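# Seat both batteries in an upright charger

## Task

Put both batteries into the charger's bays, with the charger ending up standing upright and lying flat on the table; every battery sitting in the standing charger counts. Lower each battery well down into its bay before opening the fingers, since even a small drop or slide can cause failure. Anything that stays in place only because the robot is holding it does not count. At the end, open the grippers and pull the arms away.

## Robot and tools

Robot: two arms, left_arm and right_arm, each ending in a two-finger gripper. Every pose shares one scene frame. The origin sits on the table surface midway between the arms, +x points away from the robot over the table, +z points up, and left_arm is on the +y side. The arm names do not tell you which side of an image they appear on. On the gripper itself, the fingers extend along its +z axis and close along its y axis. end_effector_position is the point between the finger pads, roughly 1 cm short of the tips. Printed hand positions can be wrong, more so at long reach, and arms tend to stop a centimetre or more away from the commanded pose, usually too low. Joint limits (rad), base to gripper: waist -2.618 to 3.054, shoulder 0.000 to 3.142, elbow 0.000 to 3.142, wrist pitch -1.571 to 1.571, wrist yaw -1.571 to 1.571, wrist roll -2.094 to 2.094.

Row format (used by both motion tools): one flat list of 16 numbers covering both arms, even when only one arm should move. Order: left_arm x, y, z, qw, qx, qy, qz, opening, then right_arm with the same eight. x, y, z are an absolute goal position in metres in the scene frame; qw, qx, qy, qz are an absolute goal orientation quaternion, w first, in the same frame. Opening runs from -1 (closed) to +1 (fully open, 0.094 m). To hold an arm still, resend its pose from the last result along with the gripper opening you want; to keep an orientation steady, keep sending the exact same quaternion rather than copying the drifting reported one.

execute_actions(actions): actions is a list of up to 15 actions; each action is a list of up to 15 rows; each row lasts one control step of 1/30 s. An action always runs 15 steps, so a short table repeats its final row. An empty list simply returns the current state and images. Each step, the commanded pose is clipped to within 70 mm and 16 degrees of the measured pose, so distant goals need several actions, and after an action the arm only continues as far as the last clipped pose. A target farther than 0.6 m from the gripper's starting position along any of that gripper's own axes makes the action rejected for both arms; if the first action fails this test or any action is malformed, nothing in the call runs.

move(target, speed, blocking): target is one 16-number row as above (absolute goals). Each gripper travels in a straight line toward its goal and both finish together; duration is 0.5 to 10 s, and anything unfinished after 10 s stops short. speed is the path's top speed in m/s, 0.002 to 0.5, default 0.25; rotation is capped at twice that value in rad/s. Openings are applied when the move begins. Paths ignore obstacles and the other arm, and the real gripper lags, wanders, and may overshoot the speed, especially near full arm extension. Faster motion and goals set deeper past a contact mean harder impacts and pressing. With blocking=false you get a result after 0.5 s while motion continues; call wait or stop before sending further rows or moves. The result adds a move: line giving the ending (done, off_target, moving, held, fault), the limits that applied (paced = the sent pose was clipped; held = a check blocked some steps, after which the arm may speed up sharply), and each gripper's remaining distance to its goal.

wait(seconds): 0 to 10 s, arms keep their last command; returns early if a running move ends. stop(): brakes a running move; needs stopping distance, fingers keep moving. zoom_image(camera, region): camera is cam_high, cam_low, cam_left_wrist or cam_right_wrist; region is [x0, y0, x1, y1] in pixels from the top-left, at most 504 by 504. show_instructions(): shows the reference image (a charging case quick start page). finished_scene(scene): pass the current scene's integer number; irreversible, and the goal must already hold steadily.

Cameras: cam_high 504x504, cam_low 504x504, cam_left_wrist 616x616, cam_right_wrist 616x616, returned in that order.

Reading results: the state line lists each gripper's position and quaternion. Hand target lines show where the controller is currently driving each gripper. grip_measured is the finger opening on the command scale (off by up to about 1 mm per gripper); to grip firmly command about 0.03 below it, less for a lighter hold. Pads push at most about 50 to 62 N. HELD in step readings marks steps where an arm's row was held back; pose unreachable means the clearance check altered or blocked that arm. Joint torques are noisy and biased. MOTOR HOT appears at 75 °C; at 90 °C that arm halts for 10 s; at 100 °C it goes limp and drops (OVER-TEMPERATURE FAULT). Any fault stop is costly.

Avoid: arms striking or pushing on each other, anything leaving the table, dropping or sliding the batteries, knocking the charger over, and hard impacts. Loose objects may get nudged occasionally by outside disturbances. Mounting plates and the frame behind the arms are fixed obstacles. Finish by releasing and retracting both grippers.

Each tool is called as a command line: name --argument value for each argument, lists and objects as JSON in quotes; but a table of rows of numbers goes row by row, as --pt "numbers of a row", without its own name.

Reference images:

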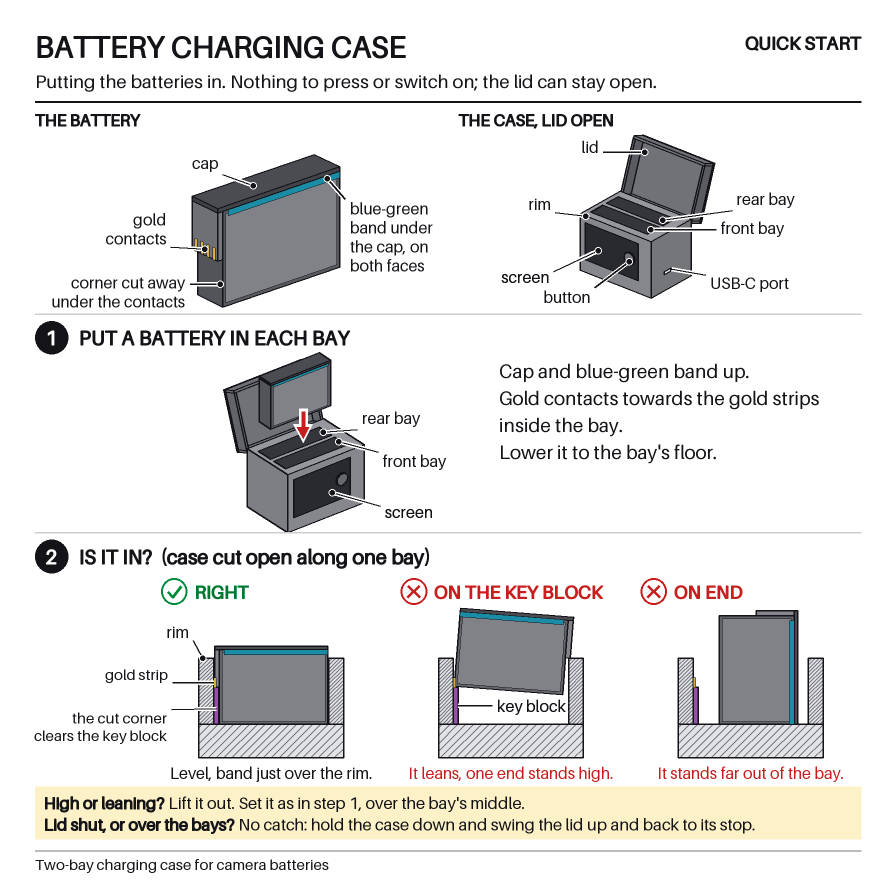

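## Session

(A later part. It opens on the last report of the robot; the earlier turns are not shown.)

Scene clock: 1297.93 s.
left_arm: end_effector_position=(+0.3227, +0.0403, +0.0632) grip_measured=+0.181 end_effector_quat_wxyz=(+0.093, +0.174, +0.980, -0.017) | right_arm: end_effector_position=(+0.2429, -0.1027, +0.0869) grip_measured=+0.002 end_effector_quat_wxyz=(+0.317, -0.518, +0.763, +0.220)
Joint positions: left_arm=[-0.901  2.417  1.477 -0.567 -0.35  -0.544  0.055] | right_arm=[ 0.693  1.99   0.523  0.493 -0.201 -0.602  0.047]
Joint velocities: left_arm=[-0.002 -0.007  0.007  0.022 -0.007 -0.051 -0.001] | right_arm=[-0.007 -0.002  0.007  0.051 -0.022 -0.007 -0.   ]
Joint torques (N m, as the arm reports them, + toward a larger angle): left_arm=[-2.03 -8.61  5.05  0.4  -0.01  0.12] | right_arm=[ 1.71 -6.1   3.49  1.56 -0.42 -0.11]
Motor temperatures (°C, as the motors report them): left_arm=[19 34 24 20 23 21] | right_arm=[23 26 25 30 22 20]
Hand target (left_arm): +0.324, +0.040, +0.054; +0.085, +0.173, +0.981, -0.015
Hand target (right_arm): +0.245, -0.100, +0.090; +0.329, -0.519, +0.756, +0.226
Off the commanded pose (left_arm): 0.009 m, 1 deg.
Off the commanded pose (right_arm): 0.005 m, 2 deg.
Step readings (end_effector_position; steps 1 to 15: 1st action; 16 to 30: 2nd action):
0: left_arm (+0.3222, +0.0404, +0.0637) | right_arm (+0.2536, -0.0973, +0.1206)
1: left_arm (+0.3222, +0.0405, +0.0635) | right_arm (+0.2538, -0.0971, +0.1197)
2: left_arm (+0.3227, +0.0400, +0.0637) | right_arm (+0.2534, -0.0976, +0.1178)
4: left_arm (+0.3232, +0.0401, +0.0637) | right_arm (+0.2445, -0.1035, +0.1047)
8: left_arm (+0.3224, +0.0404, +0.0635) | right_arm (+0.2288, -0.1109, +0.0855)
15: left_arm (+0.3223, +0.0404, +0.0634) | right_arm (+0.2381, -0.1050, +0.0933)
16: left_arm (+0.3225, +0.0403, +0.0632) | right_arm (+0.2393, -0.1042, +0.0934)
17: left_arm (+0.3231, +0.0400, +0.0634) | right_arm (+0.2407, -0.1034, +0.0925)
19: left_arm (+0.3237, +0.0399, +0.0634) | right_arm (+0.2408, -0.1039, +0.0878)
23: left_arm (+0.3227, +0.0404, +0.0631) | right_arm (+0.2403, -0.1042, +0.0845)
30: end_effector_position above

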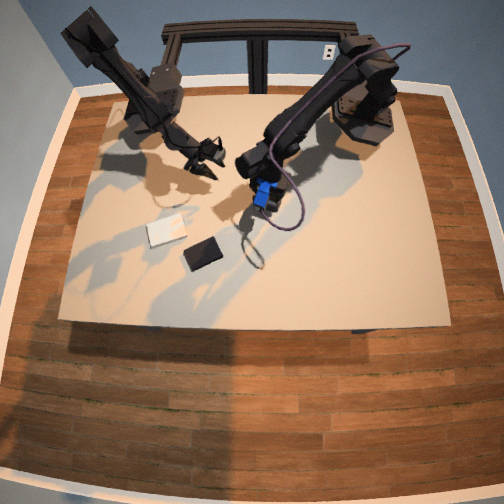

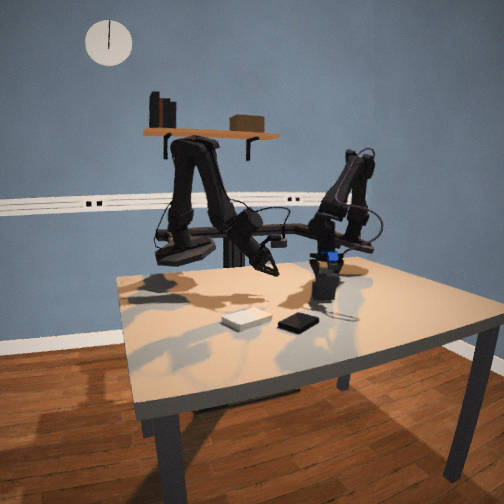

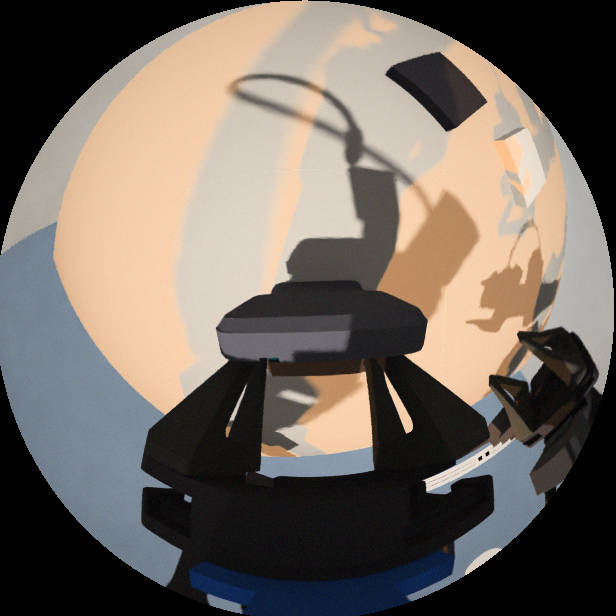

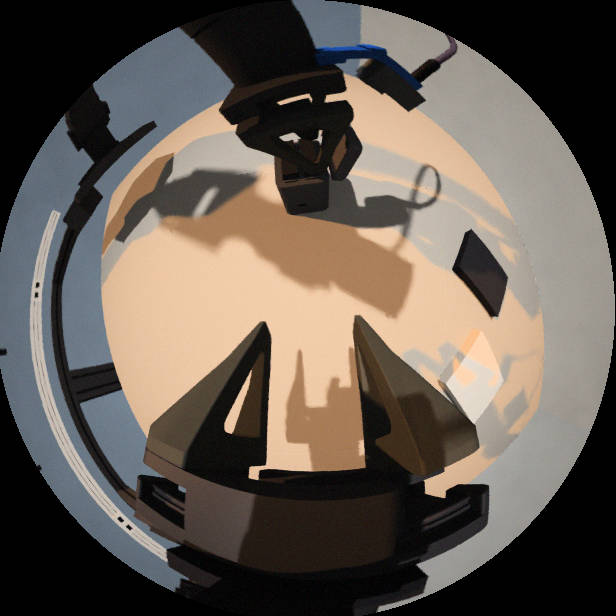

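execute_actions --actions '[[[0.324,0.040,0.056,0.065,0.174,0.982,-0.0115,0.14,0.245,-0.10,0.09,0.33,-0.52,0.757,0.227,0.0]],[[0.324,0.040,0.055,0.045,0.174,0.9837,-0.008,0.14,0.245,-0.10,0.09,0.33,-0.52,0.757,0.227,0.0]]]'

zoom_image --camera "cam_left_wrist" --region '[200, 270, 440, 430]'

zoom_image --camera "cam_right_wrist" --region '[225, 90, 375, 240]'

Scene clock: 1304.17 s.
left_arm: end_effector_position=(+0.3237, +0.0400, +0.0630) grip_measured=+0.181 end_effector_quat_wxyz=(+0.053, +0.176, +0.983, -0.011) | right_arm: end_effector_position=(+0.2434, -0.1023, +0.0874) grip_measured=+0.002 end_effector_quat_wxyz=(+0.319, -0.518, +0.763, +0.221)
Joint positions: left_arm=[-0.882  2.464  1.585 -0.695 -0.306 -0.544  0.055] | right_arm=[ 0.693  1.99   0.523  0.497 -0.202 -0.603  0.047]
Joint velocities: left_arm=[-0.017 -0.012  0.012 -0.081 -0.051 -0.022 -0.   ] | right_arm=[-0.007 -0.012 -0.007 -0.007 -0.022 -0.037 -0.001]
Joint torques (N m, as the arm reports them, + toward a larger angle): left_arm=[-2.46 -9.27  5.08  0.25  0.03  0.03] | right_arm=[ 1.54 -6.12  3.41  1.57 -0.43 -0.11]
Motor temperatures (°C, as the motors report them): left_arm=[19 34 24 20 23 21] | right_arm=[23 26 25 30 22 20]
Hand target (left_arm): +0.324, +0.040, +0.055; +0.045, +0.174, +0.984, -0.008
Hand target (right_arm): +0.245, -0.100, +0.090; +0.329, -0.519, +0.756, +0.226
Off the commanded pose (left_arm): 0.008 m, 1 deg.
Off the commanded pose (right_arm): 0.004 m, 2 deg.
Step readings (end_effector_position; steps 1 to 15: 1st action; 16 to 30: 2nd action):
0: left_arm (+0.3227, +0.0403, +0.0632) | right_arm (+0.2434, -0.1023, +0.0874)
1: left_arm (+0.3228, +0.0402, +0.0634) | right_arm (+0.2434, -0.1023, +0.0874)
2: left_arm (+0.3237, +0.0397, +0.0635) | right_arm (+0.2434, -0.1023, +0.0874)
4: left_arm (+0.3253, +0.0391, +0.0638) | right_arm (+0.2434, -0.1023, +0.0874)
8: left_arm (+0.3241, +0.0398, +0.0635) | right_arm (+0.2434, -0.1023, +0.0874)
15: left_arm (+0.3230, +0.0402, +0.0631) | right_arm (+0.2434, -0.1023, +0.0874)
16: left_arm (+0.3231, +0.0401, +0.0631) | right_arm (+0.2434, -0.1023, +0.0874)
17: left_arm (+0.3240, +0.0395, +0.0634) | right_arm (+0.2434, -0.1023, +0.0874)
19: left_arm (+0.3262, +0.0387, +0.0638) | right_arm (+0.2434, -0.1023, +0.0874)
23: left_arm (+0.3254, +0.0393, +0.0634) | right_arm (+0.2434, -0.1023, +0.0874)
30: end_effector_position above

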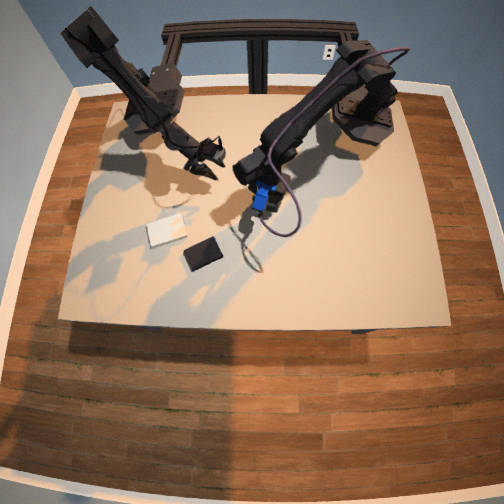

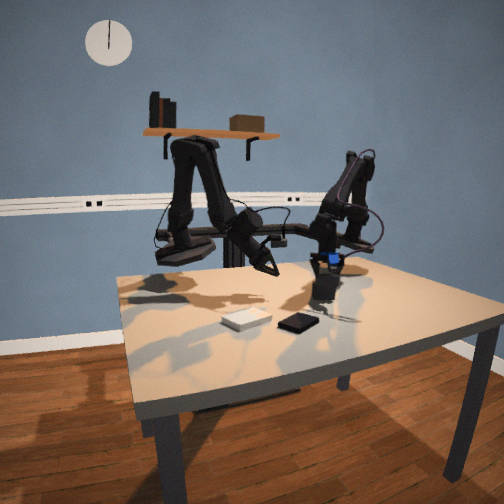

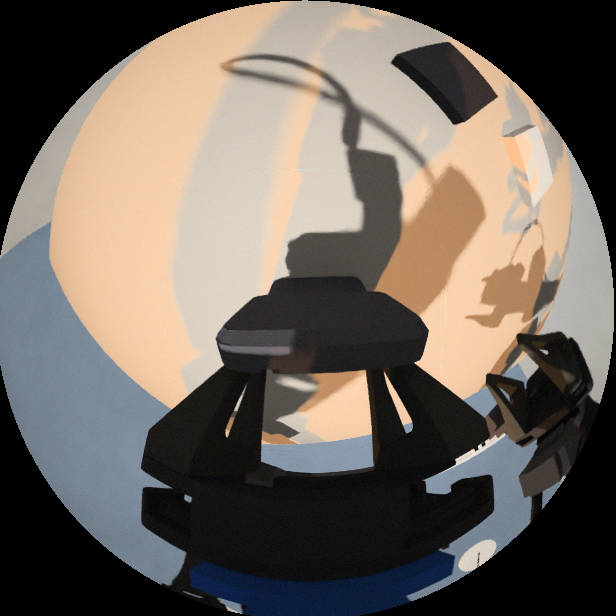

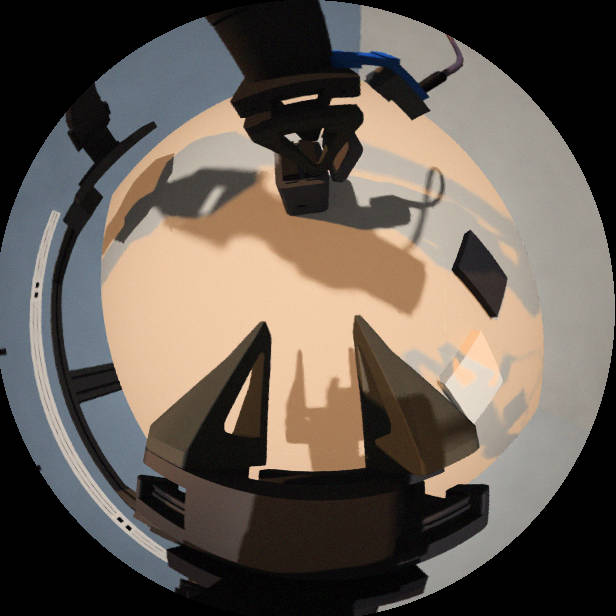

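Region (200, 270, 440, 430) of cam_left_wrist's 616x616 image, scaled by 2.100, with more detail than that image has.

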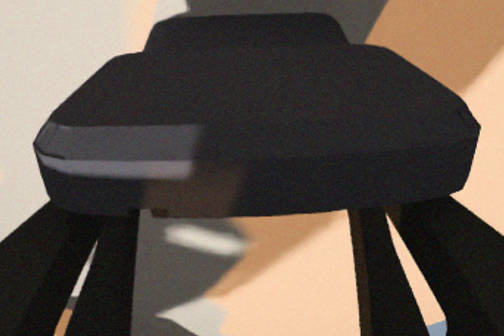

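Region (225, 90, 375, 240) of cam_right_wrist's 616x616 image, scaled by 3.360, with more detail than that image has.

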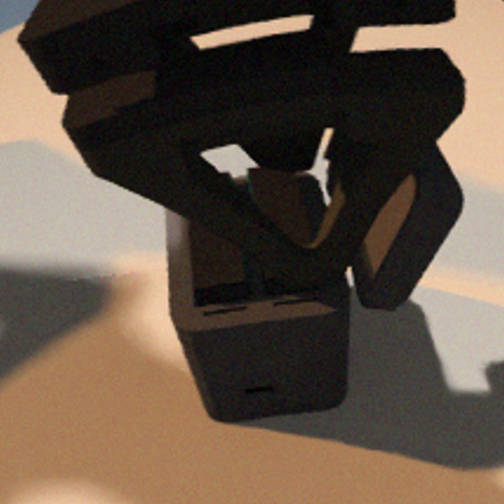

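execute_actions --actions '[[[0.324,0.040,0.062,0.07,0.174,0.982,-0.012,0.16,0.245,-0.10,0.09,0.33,-0.52,0.757,0.227,0.0]],[[0.324,0.040,0.063,0.07,0.174,0.982,-0.012,0.178,0.245,-0.10,0.09,0.33,-0.52,0.757,0.227,0.0]],[[0.324,0.040,0.063,0.07,0.174,0.982,-0.012,0.188,0.245,-0.10,0.09,0.33,-0.52,0.757,0.227,0.0]],[[0.324,0.040,0.063,0.07,0.174,0.982,-0.012,0.198,0.245,-0.10,0.09,0.33,-0.52,0.757,0.227,0.0]],[[0.324,0.040,0.063,0.07,0.174,0.982,-0.012,0.21,0.245,-0.10,0.09,0.33,-0.52,0.757,0.227,0.0]],[[0.324,0.040,0.063,0.07,0.174,0.982,-0.012,0.23,0.245,-0.10,0.09,0.33,-0.52,0.757,0.227,0.0]]]'

zoom_image --camera "cam_right_wrist" --region '[225, 90, 375, 240]'

Scene clock: 1313.37 s.
left_arm: end_effector_position=(+0.3257, +0.0394, +0.0636) grip_measured=+0.232 end_effector_quat_wxyz=(+0.062, +0.173, +0.983, -0.014) | right_arm: end_effector_position=(+0.2434, -0.1023, +0.0874) grip_measured=+0.002 end_effector_quat_wxyz=(+0.319, -0.518, +0.763, +0.221)
Joint positions: left_arm=[-0.882  2.455  1.57  -0.67  -0.312 -0.544  0.058] | right_arm=[ 0.693  1.99   0.523  0.497 -0.202 -0.603  0.047]
Joint velocities: left_arm=[-0.017  0.002 -0.002  0.037 -0.037  0.037 -0.   ] | right_arm=[-0.002 -0.002  0.017 -0.007  0.037  0.037  0.   ]
Joint torques (N m, as the arm reports them, + toward a larger angle): left_arm=[ -3.51 -12.27   2.55   0.5   -0.16  -0.03] | right_arm=[ 1.71 -6.27  3.48  1.6  -0.42 -0.09]
Motor temperatures (°C, as the motors report them): left_arm=[19 34 24 20 23 21] | right_arm=[23 26 25 31 22 20]
Hand target (left_arm): +0.324, +0.040, +0.063; +0.070, +0.174, +0.982, -0.012
Hand target (right_arm): +0.245, -0.100, +0.090; +0.329, -0.519, +0.756, +0.226
Off the commanded pose (left_arm): 0.002 m, 1 deg.
Off the commanded pose (right_arm): 0.004 m, 2 deg.
Step readings (end_effector_position; steps 1 to 15: 1st action; 16 to 30: 2nd action; 31 to 45: 3rd action; 46 to 60: 4th action; 61 to 75: 5th action; 76 to 90: 6th action):
0: left_arm (+0.3237, +0.0400, +0.0630) | right_arm (+0.2434, -0.1023, +0.0874)
1: left_arm (+0.3241, +0.0399, +0.0632) | right_arm (+0.2434, -0.1023, +0.0874)
2: left_arm (+0.3244, +0.0399, +0.0632) | right_arm (+0.2434, -0.1023, +0.0874)
4: left_arm (+0.3246, +0.0398, +0.0633) | right_arm (+0.2434, -0.1023, +0.0874)
8: left_arm (+0.3252, +0.0395, +0.0633) | right_arm (+0.2434, -0.1023, +0.0874)
15: left_arm (+0.3256, +0.0394, +0.0634) | right_arm (+0.2434, -0.1023, +0.0874)
16: left_arm (+0.3256, +0.0394, +0.0636) | right_arm (+0.2434, -0.1023, +0.0874)
17: left_arm (+0.3256, +0.0394, +0.0636) | right_arm (+0.2434, -0.1023, +0.0874)
19: left_arm (+0.3256, +0.0394, +0.0636) | right_arm (+0.2434, -0.1023, +0.0874)
23: left_arm (+0.3256, +0.0394, +0.0636) | right_arm (+0.2434, -0.1023, +0.0874)
30: left_arm (+0.3256, +0.0394, +0.0636) | right_arm (+0.2434, -0.1023, +0.0874)
31: left_arm (+0.3256, +0.0394, +0.0636) | right_arm (+0.2434, -0.1023, +0.0874)
32: left_arm (+0.3256, +0.0394, +0.0636) | right_arm (+0.2434, -0.1023, +0.0874)
34: left_arm (+0.3256, +0.0394, +0.0636) | right_arm (+0.2434, -0.1023, +0.0874)
38: left_arm (+0.3256, +0.0394, +0.0636) | right_arm (+0.2434, -0.1023, +0.0874)
45: left_arm (+0.3256, +0.0394, +0.0636) | right_arm (+0.2434, -0.1023, +0.0874)
46: left_arm (+0.3256, +0.0394, +0.0636) | right_arm (+0.2434, -0.1023, +0.0874)
47: left_arm (+0.3256, +0.0394, +0.0636) | right_arm (+0.2434, -0.1023, +0.0874)
49: left_arm (+0.3256, +0.0394, +0.0636) | right_arm (+0.2434, -0.1023, +0.0874)
53: left_arm (+0.3256, +0.0394, +0.0636) | right_arm (+0.2434, -0.1023, +0.0874)
60: left_arm (+0.3256, +0.0394, +0.0636) | right_arm (+0.2434, -0.1023, +0.0874)
61: left_arm (+0.3256, +0.0394, +0.0636) | right_arm (+0.2434, -0.1023, +0.0874)
62: left_arm (+0.3257, +0.0394, +0.0636) | right_arm (+0.2434, -0.1023, +0.0874)
64: left_arm (+0.3257, +0.0394, +0.0636) | right_arm (+0.2434, -0.1023, +0.0874)
68: left_arm (+0.3257, +0.0394, +0.0636) | right_arm (+0.2434, -0.1023, +0.0874)
75: left_arm (+0.3257, +0.0394, +0.0636) | right_arm (+0.2434, -0.1023, +0.0874)
76: left_arm (+0.3257, +0.0394, +0.0636) | right_arm (+0.2434, -0.1023, +0.0874)
77: left_arm (+0.3257, +0.0394, +0.0636) | right_arm (+0.2434, -0.1023, +0.0874)
79: left_arm (+0.3257, +0.0394, +0.0636) | right_arm (+0.2434, -0.1023, +0.0874)
83: left_arm (+0.3257, +0.0394, +0.0636) | right_arm (+0.2434, -0.1023, +0.0874)
90: end_effector_position above

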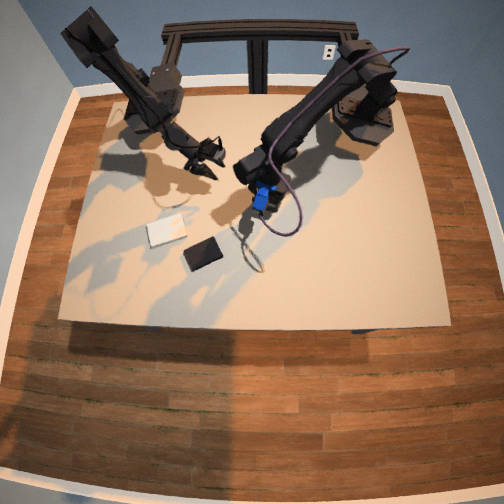

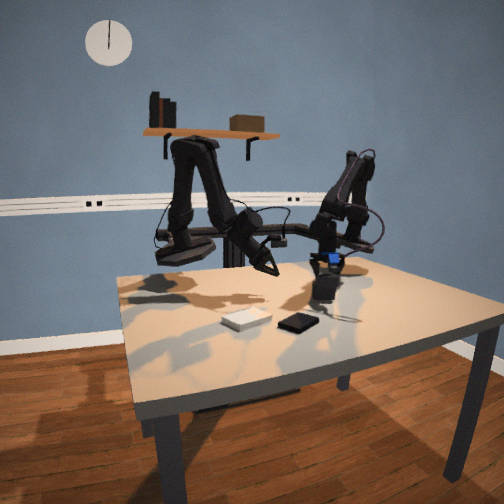

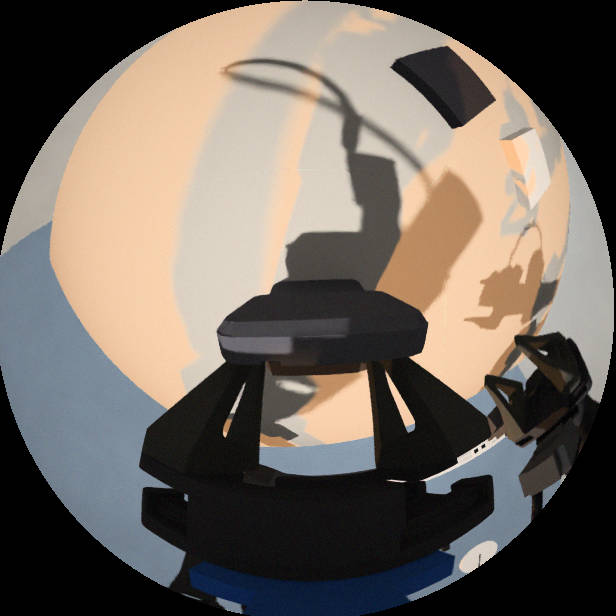

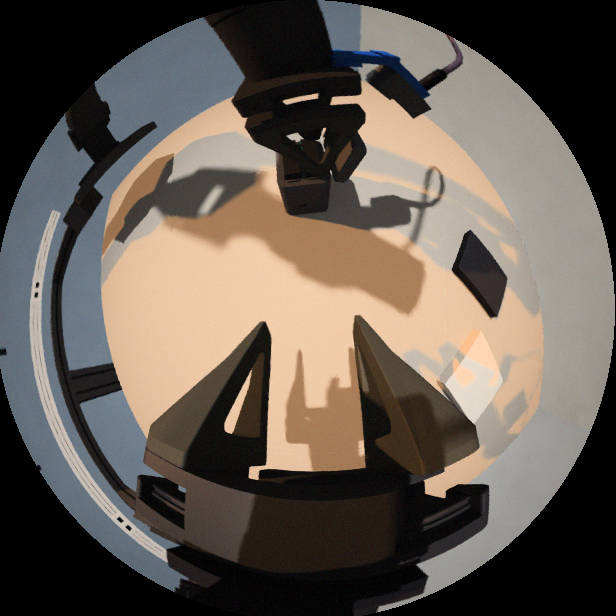

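Region (225, 90, 375, 240) of cam_right_wrist's 616x616 image, scaled by 3.360, with more detail than that image has.

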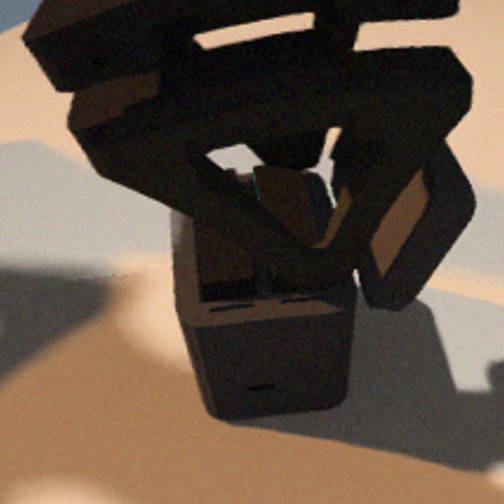

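Open and lift.

execute_actions --actions '[[[0.324,0.040,0.064,0.09,0.174,0.980,-0.016,0.45,0.245,-0.10,0.09,0.33,-0.52,0.757,0.227,0.0]],[[0.322,0.041,0.095,0.11,0.173,0.978,-0.0195,0.45,0.245,-0.12,0.10,0.33,-0.52,0.757,0.227,0.0]],[[0.320,0.043,0.14,0.1285,0.172,0.976,-0.0227,0.45,0.245,-0.12,0.10,0.33,-0.52,0.757,0.227,0.0]],[[0.315,0.08,0.19,0.1285,0.172,0.976,-0.0227,0.45,0.245,-0.12,0.10,0.33,-0.52,0.757,0.227,0.0]],[[0.31,0.14,0.20,0.1285,0.172,0.976,-0.0227,0.45,0.245,-0.12,0.10,0.33,-0.52,0.757,0.227,0.0]]]'

zoom_image --camera "cam_right_wrist" --region '[225, 90, 375, 240]'

zoom_image --camera "cam_low" --region '[285, 240, 365, 320]'

Scene clock: 1318.87 s.
left_arm: end_effector_position=(+0.3108, +0.1424, +0.1955) grip_measured=+0.449 end_effector_quat_wxyz=(+0.119, +0.167, +0.979, -0.016) | right_arm: end_effector_position=(+0.2468, -0.1202, +0.0926) grip_measured=+0.002 end_effector_quat_wxyz=(+0.321, -0.516, +0.763, +0.220)
Joint positions: left_arm=[-0.87   1.85   1.222 -0.827 -0.383 -0.509  0.068] | right_arm=[ 0.635  1.928  0.494  0.46  -0.233 -0.648  0.047]
Joint velocities: left_arm=[-0.012 -0.012  0.007  0.037 -0.051 -0.037  0.   ] | right_arm=[-0.002  0.002 -0.017  0.022  0.022 -0.051 -0.   ]
Joint torques (N m, as the arm reports them, + toward a larger angle): left_arm=[-2.74 -8.96  4.2   0.57 -0.08  0.09] | right_arm=[ 1.86 -8.42  2.68  1.21 -0.44 -0.1 ]
Motor temperatures (°C, as the motors report them): left_arm=[19 35 24 20 23 21] | right_arm=[23 26 25 31 22 20]
Hand target (left_arm): +0.311, +0.140, +0.201; +0.129, +0.172, +0.976, -0.023
Hand target (right_arm): +0.245, -0.120, +0.100; +0.329, -0.519, +0.756, +0.226
Off the commanded pose (left_arm): 0.005 m, 1 deg.
Off the commanded pose (right_arm): 0.008 m, 2 deg.
Step readings (end_effector_position; steps 1 to 15: 1st action; 16 to 30: 2nd action; 31 to 45: 3rd action; 46 to 60: 4th action; 61 to 75: 5th action):
0: left_arm (+0.3257, +0.0394, +0.0636) | right_arm (+0.2434, -0.1023, +0.0874)
1: left_arm (+0.3260, +0.0394, +0.0632) | right_arm (+0.2434, -0.1023, +0.0874)
2: left_arm (+0.3257, +0.0405, +0.0618) | right_arm (+0.2434, -0.1023, +0.0874)
4: left_arm (+0.3259, +0.0414, +0.0620) | right_arm (+0.2434, -0.1023, +0.0874)
8: left_arm (+0.3265, +0.0412, +0.0617) | right_arm (+0.2434, -0.1023, +0.0874)
15: left_arm (+0.3265, +0.0411, +0.0617) | right_arm (+0.2434, -0.1023, +0.0874)
16: left_arm (+0.3266, +0.0412, +0.0640) | right_arm (+0.2434, -0.1036, +0.0881)
17: left_arm (+0.3249, +0.0440, +0.0665) | right_arm (+0.2435, -0.1075, +0.0892)
19: left_arm (+0.3221, +0.0461, +0.0746) | right_arm (+0.2465, -0.1163, +0.0910)
23: left_arm (+0.3226, +0.0416, +0.0866) | right_arm (+0.2501, -0.1202, +0.0938)
30: left_arm (+0.3232, +0.0419, +0.0873) | right_arm (+0.2475, -0.1200, +0.0930)
31: left_arm (+0.3231, +0.0425, +0.0902) | right_arm (+0.2474, -0.1201, +0.0929)
32: left_arm (+0.3214, +0.0450, +0.0946) | right_arm (+0.2473, -0.1200, +0.0929)
34: left_arm (+0.3206, +0.0459, +0.1098) | right_arm (+0.2471, -0.1201, +0.0927)
38: left_arm (+0.3220, +0.0415, +0.1323) | right_arm (+0.2469, -0.1201, +0.0926)
45: left_arm (+0.3198, +0.0448, +0.1325) | right_arm (+0.2468, -0.1202, +0.0926)
46: left_arm (+0.3191, +0.0471, +0.1357) | right_arm (+0.2468, -0.1202, +0.0926)
47: left_arm (+0.3158, +0.0544, +0.1406) | right_arm (+0.2468, -0.1202, +0.0926)
49: left_arm (+0.3127, +0.0675, +0.1588) | right_arm (+0.2468, -0.1202, +0.0926)
53: left_arm (+0.3186, +0.0735, +0.1881) | right_arm (+0.2468, -0.1202, +0.0926)
60: left_arm (+0.3156, +0.0782, +0.1877) | right_arm (+0.2468, -0.1202, +0.0926)
61: left_arm (+0.3156, +0.0811, +0.1876) | right_arm (+0.2468, -0.1202, +0.0926)
62: left_arm (+0.3114, +0.0920, +0.1865) | right_arm (+0.2468, -0.1202, +0.0926)
64: left_arm (+0.3048, +0.1217, +0.1867) | right_arm (+0.2468, -0.1202, +0.0926)
68: left_arm (+0.3102, +0.1428, +0.1943) | right_arm (+0.2468, -0.1202, +0.0926)
75: end_effector_position above

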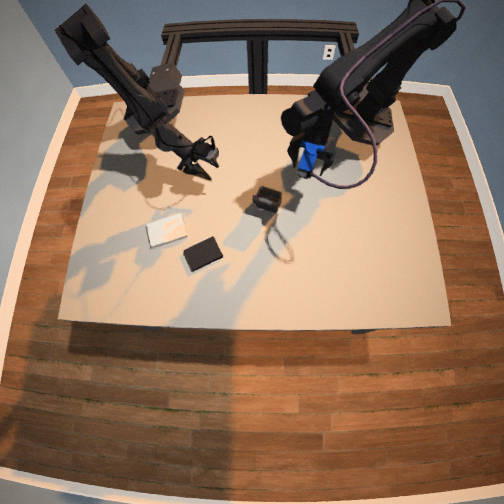

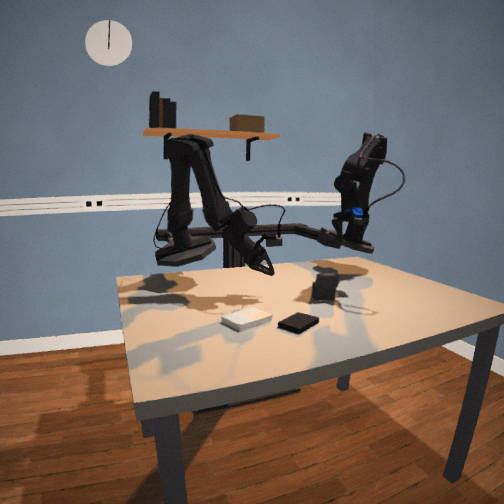

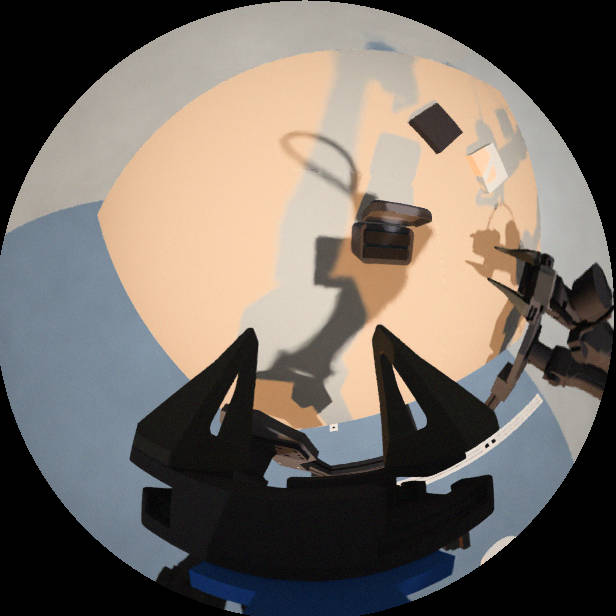

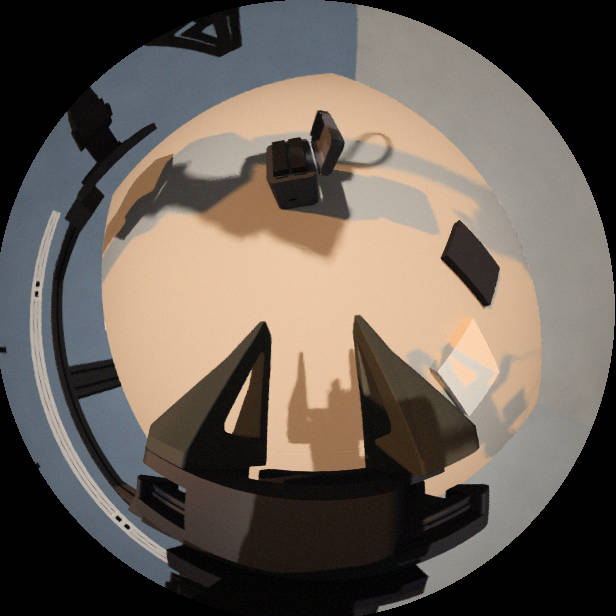

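Region (225, 90, 375, 240) of cam_right_wrist's 616x616 image, scaled by 3.360, with more detail than that image has.

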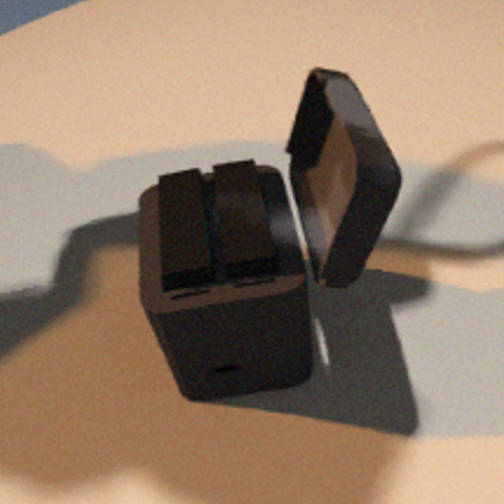

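Region (285, 240, 365, 320) of cam_low's 504x504 image, scaled by 6.300, with more detail than that image has.

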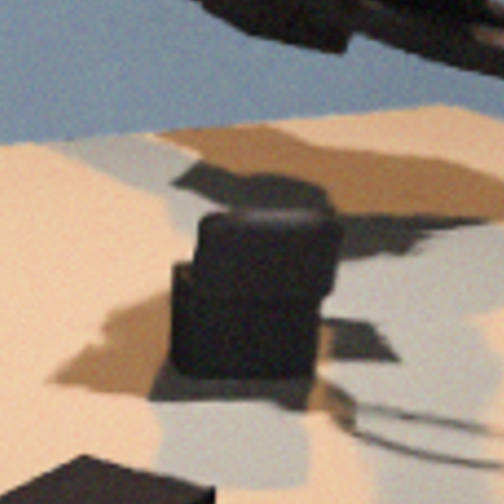

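move --target '[0.28,0.24,0.21,0.1285,0.172,0.976,-0.0227,0.45,0.24,-0.24,0.17,0.33,-0.52,0.757,0.227,0.0]' --speed 0.3

zoom_image --camera "cam_high" --region '[220, 150, 320, 250]'

Scene clock: 1322.80 s.
left_arm: end_effector_position=(+0.2840, +0.2368, +0.2110) grip_measured=+0.449 end_effector_quat_wxyz=(+0.129, +0.171, +0.976, -0.022) | right_arm: end_effector_position=(+0.2305, -0.2384, +0.1599) grip_measured=+0.002 end_effector_quat_wxyz=(+0.314, -0.516, +0.763, +0.229)
Joint positions: left_arm=[-0.743  1.453  0.921 -0.848 -0.364 -0.356  0.068] | right_arm=[ 0.234  1.307  0.458 -0.268 -0.449 -1.013  0.047]
Joint velocities: left_arm=[-0.002 -0.012 -0.007 -0.066  0.007  0.022 -0.001] | right_arm=[-0.007  0.007 -0.007 -0.081 -0.037 -0.095  0.   ]
Joint torques (N m, as the arm reports them, + toward a larger angle): left_arm=[-0.99 -5.93  3.84  0.49 -0.05  0.05] | right_arm=[ 0.48 -3.56  9.03  0.78 -0.63 -0.11]
Motor temperatures (°C, as the motors report them): left_arm=[19 34 24 20 23 21] | right_arm=[23 26 25 31 22 20]
Hand target (left_arm): +0.281, +0.241, +0.211; +0.128, +0.172, +0.976, -0.023
Hand target (right_arm): +0.240, -0.238, +0.171; +0.331, -0.517, +0.755, +0.230
Off the commanded pose (left_arm): 0.005 m, 0 deg.
Off the commanded pose (right_arm): 0.014 m, 2 deg.
move: off_target (right_arm)

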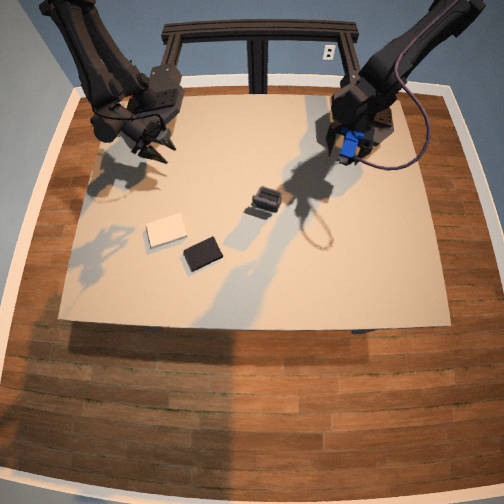

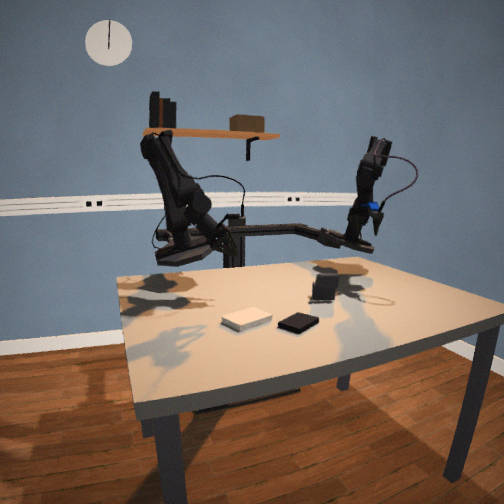

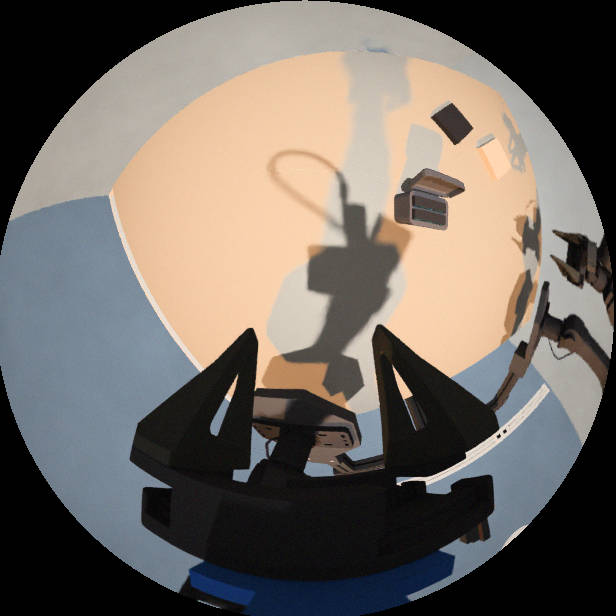

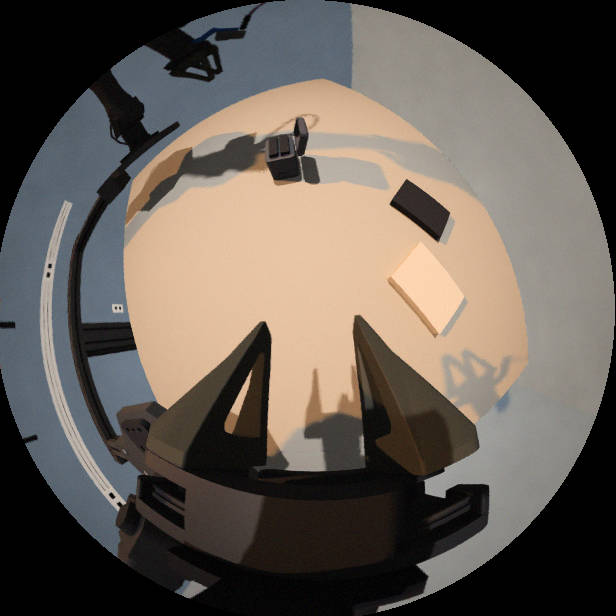

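Region (220, 150, 320, 250) of cam_high's 504x504 image, scaled by 5.040, with more detail than that image has.

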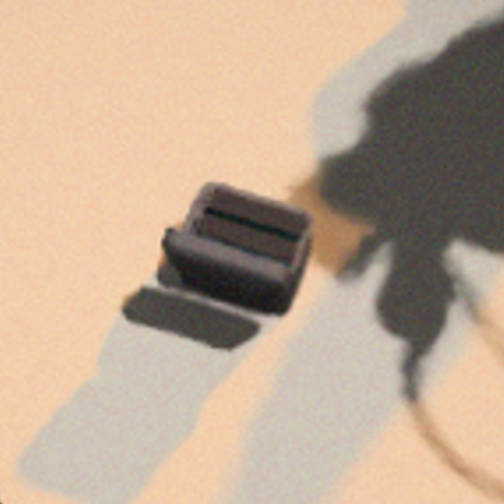

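finished_scene --scene 1

The scene is finished: the task was done.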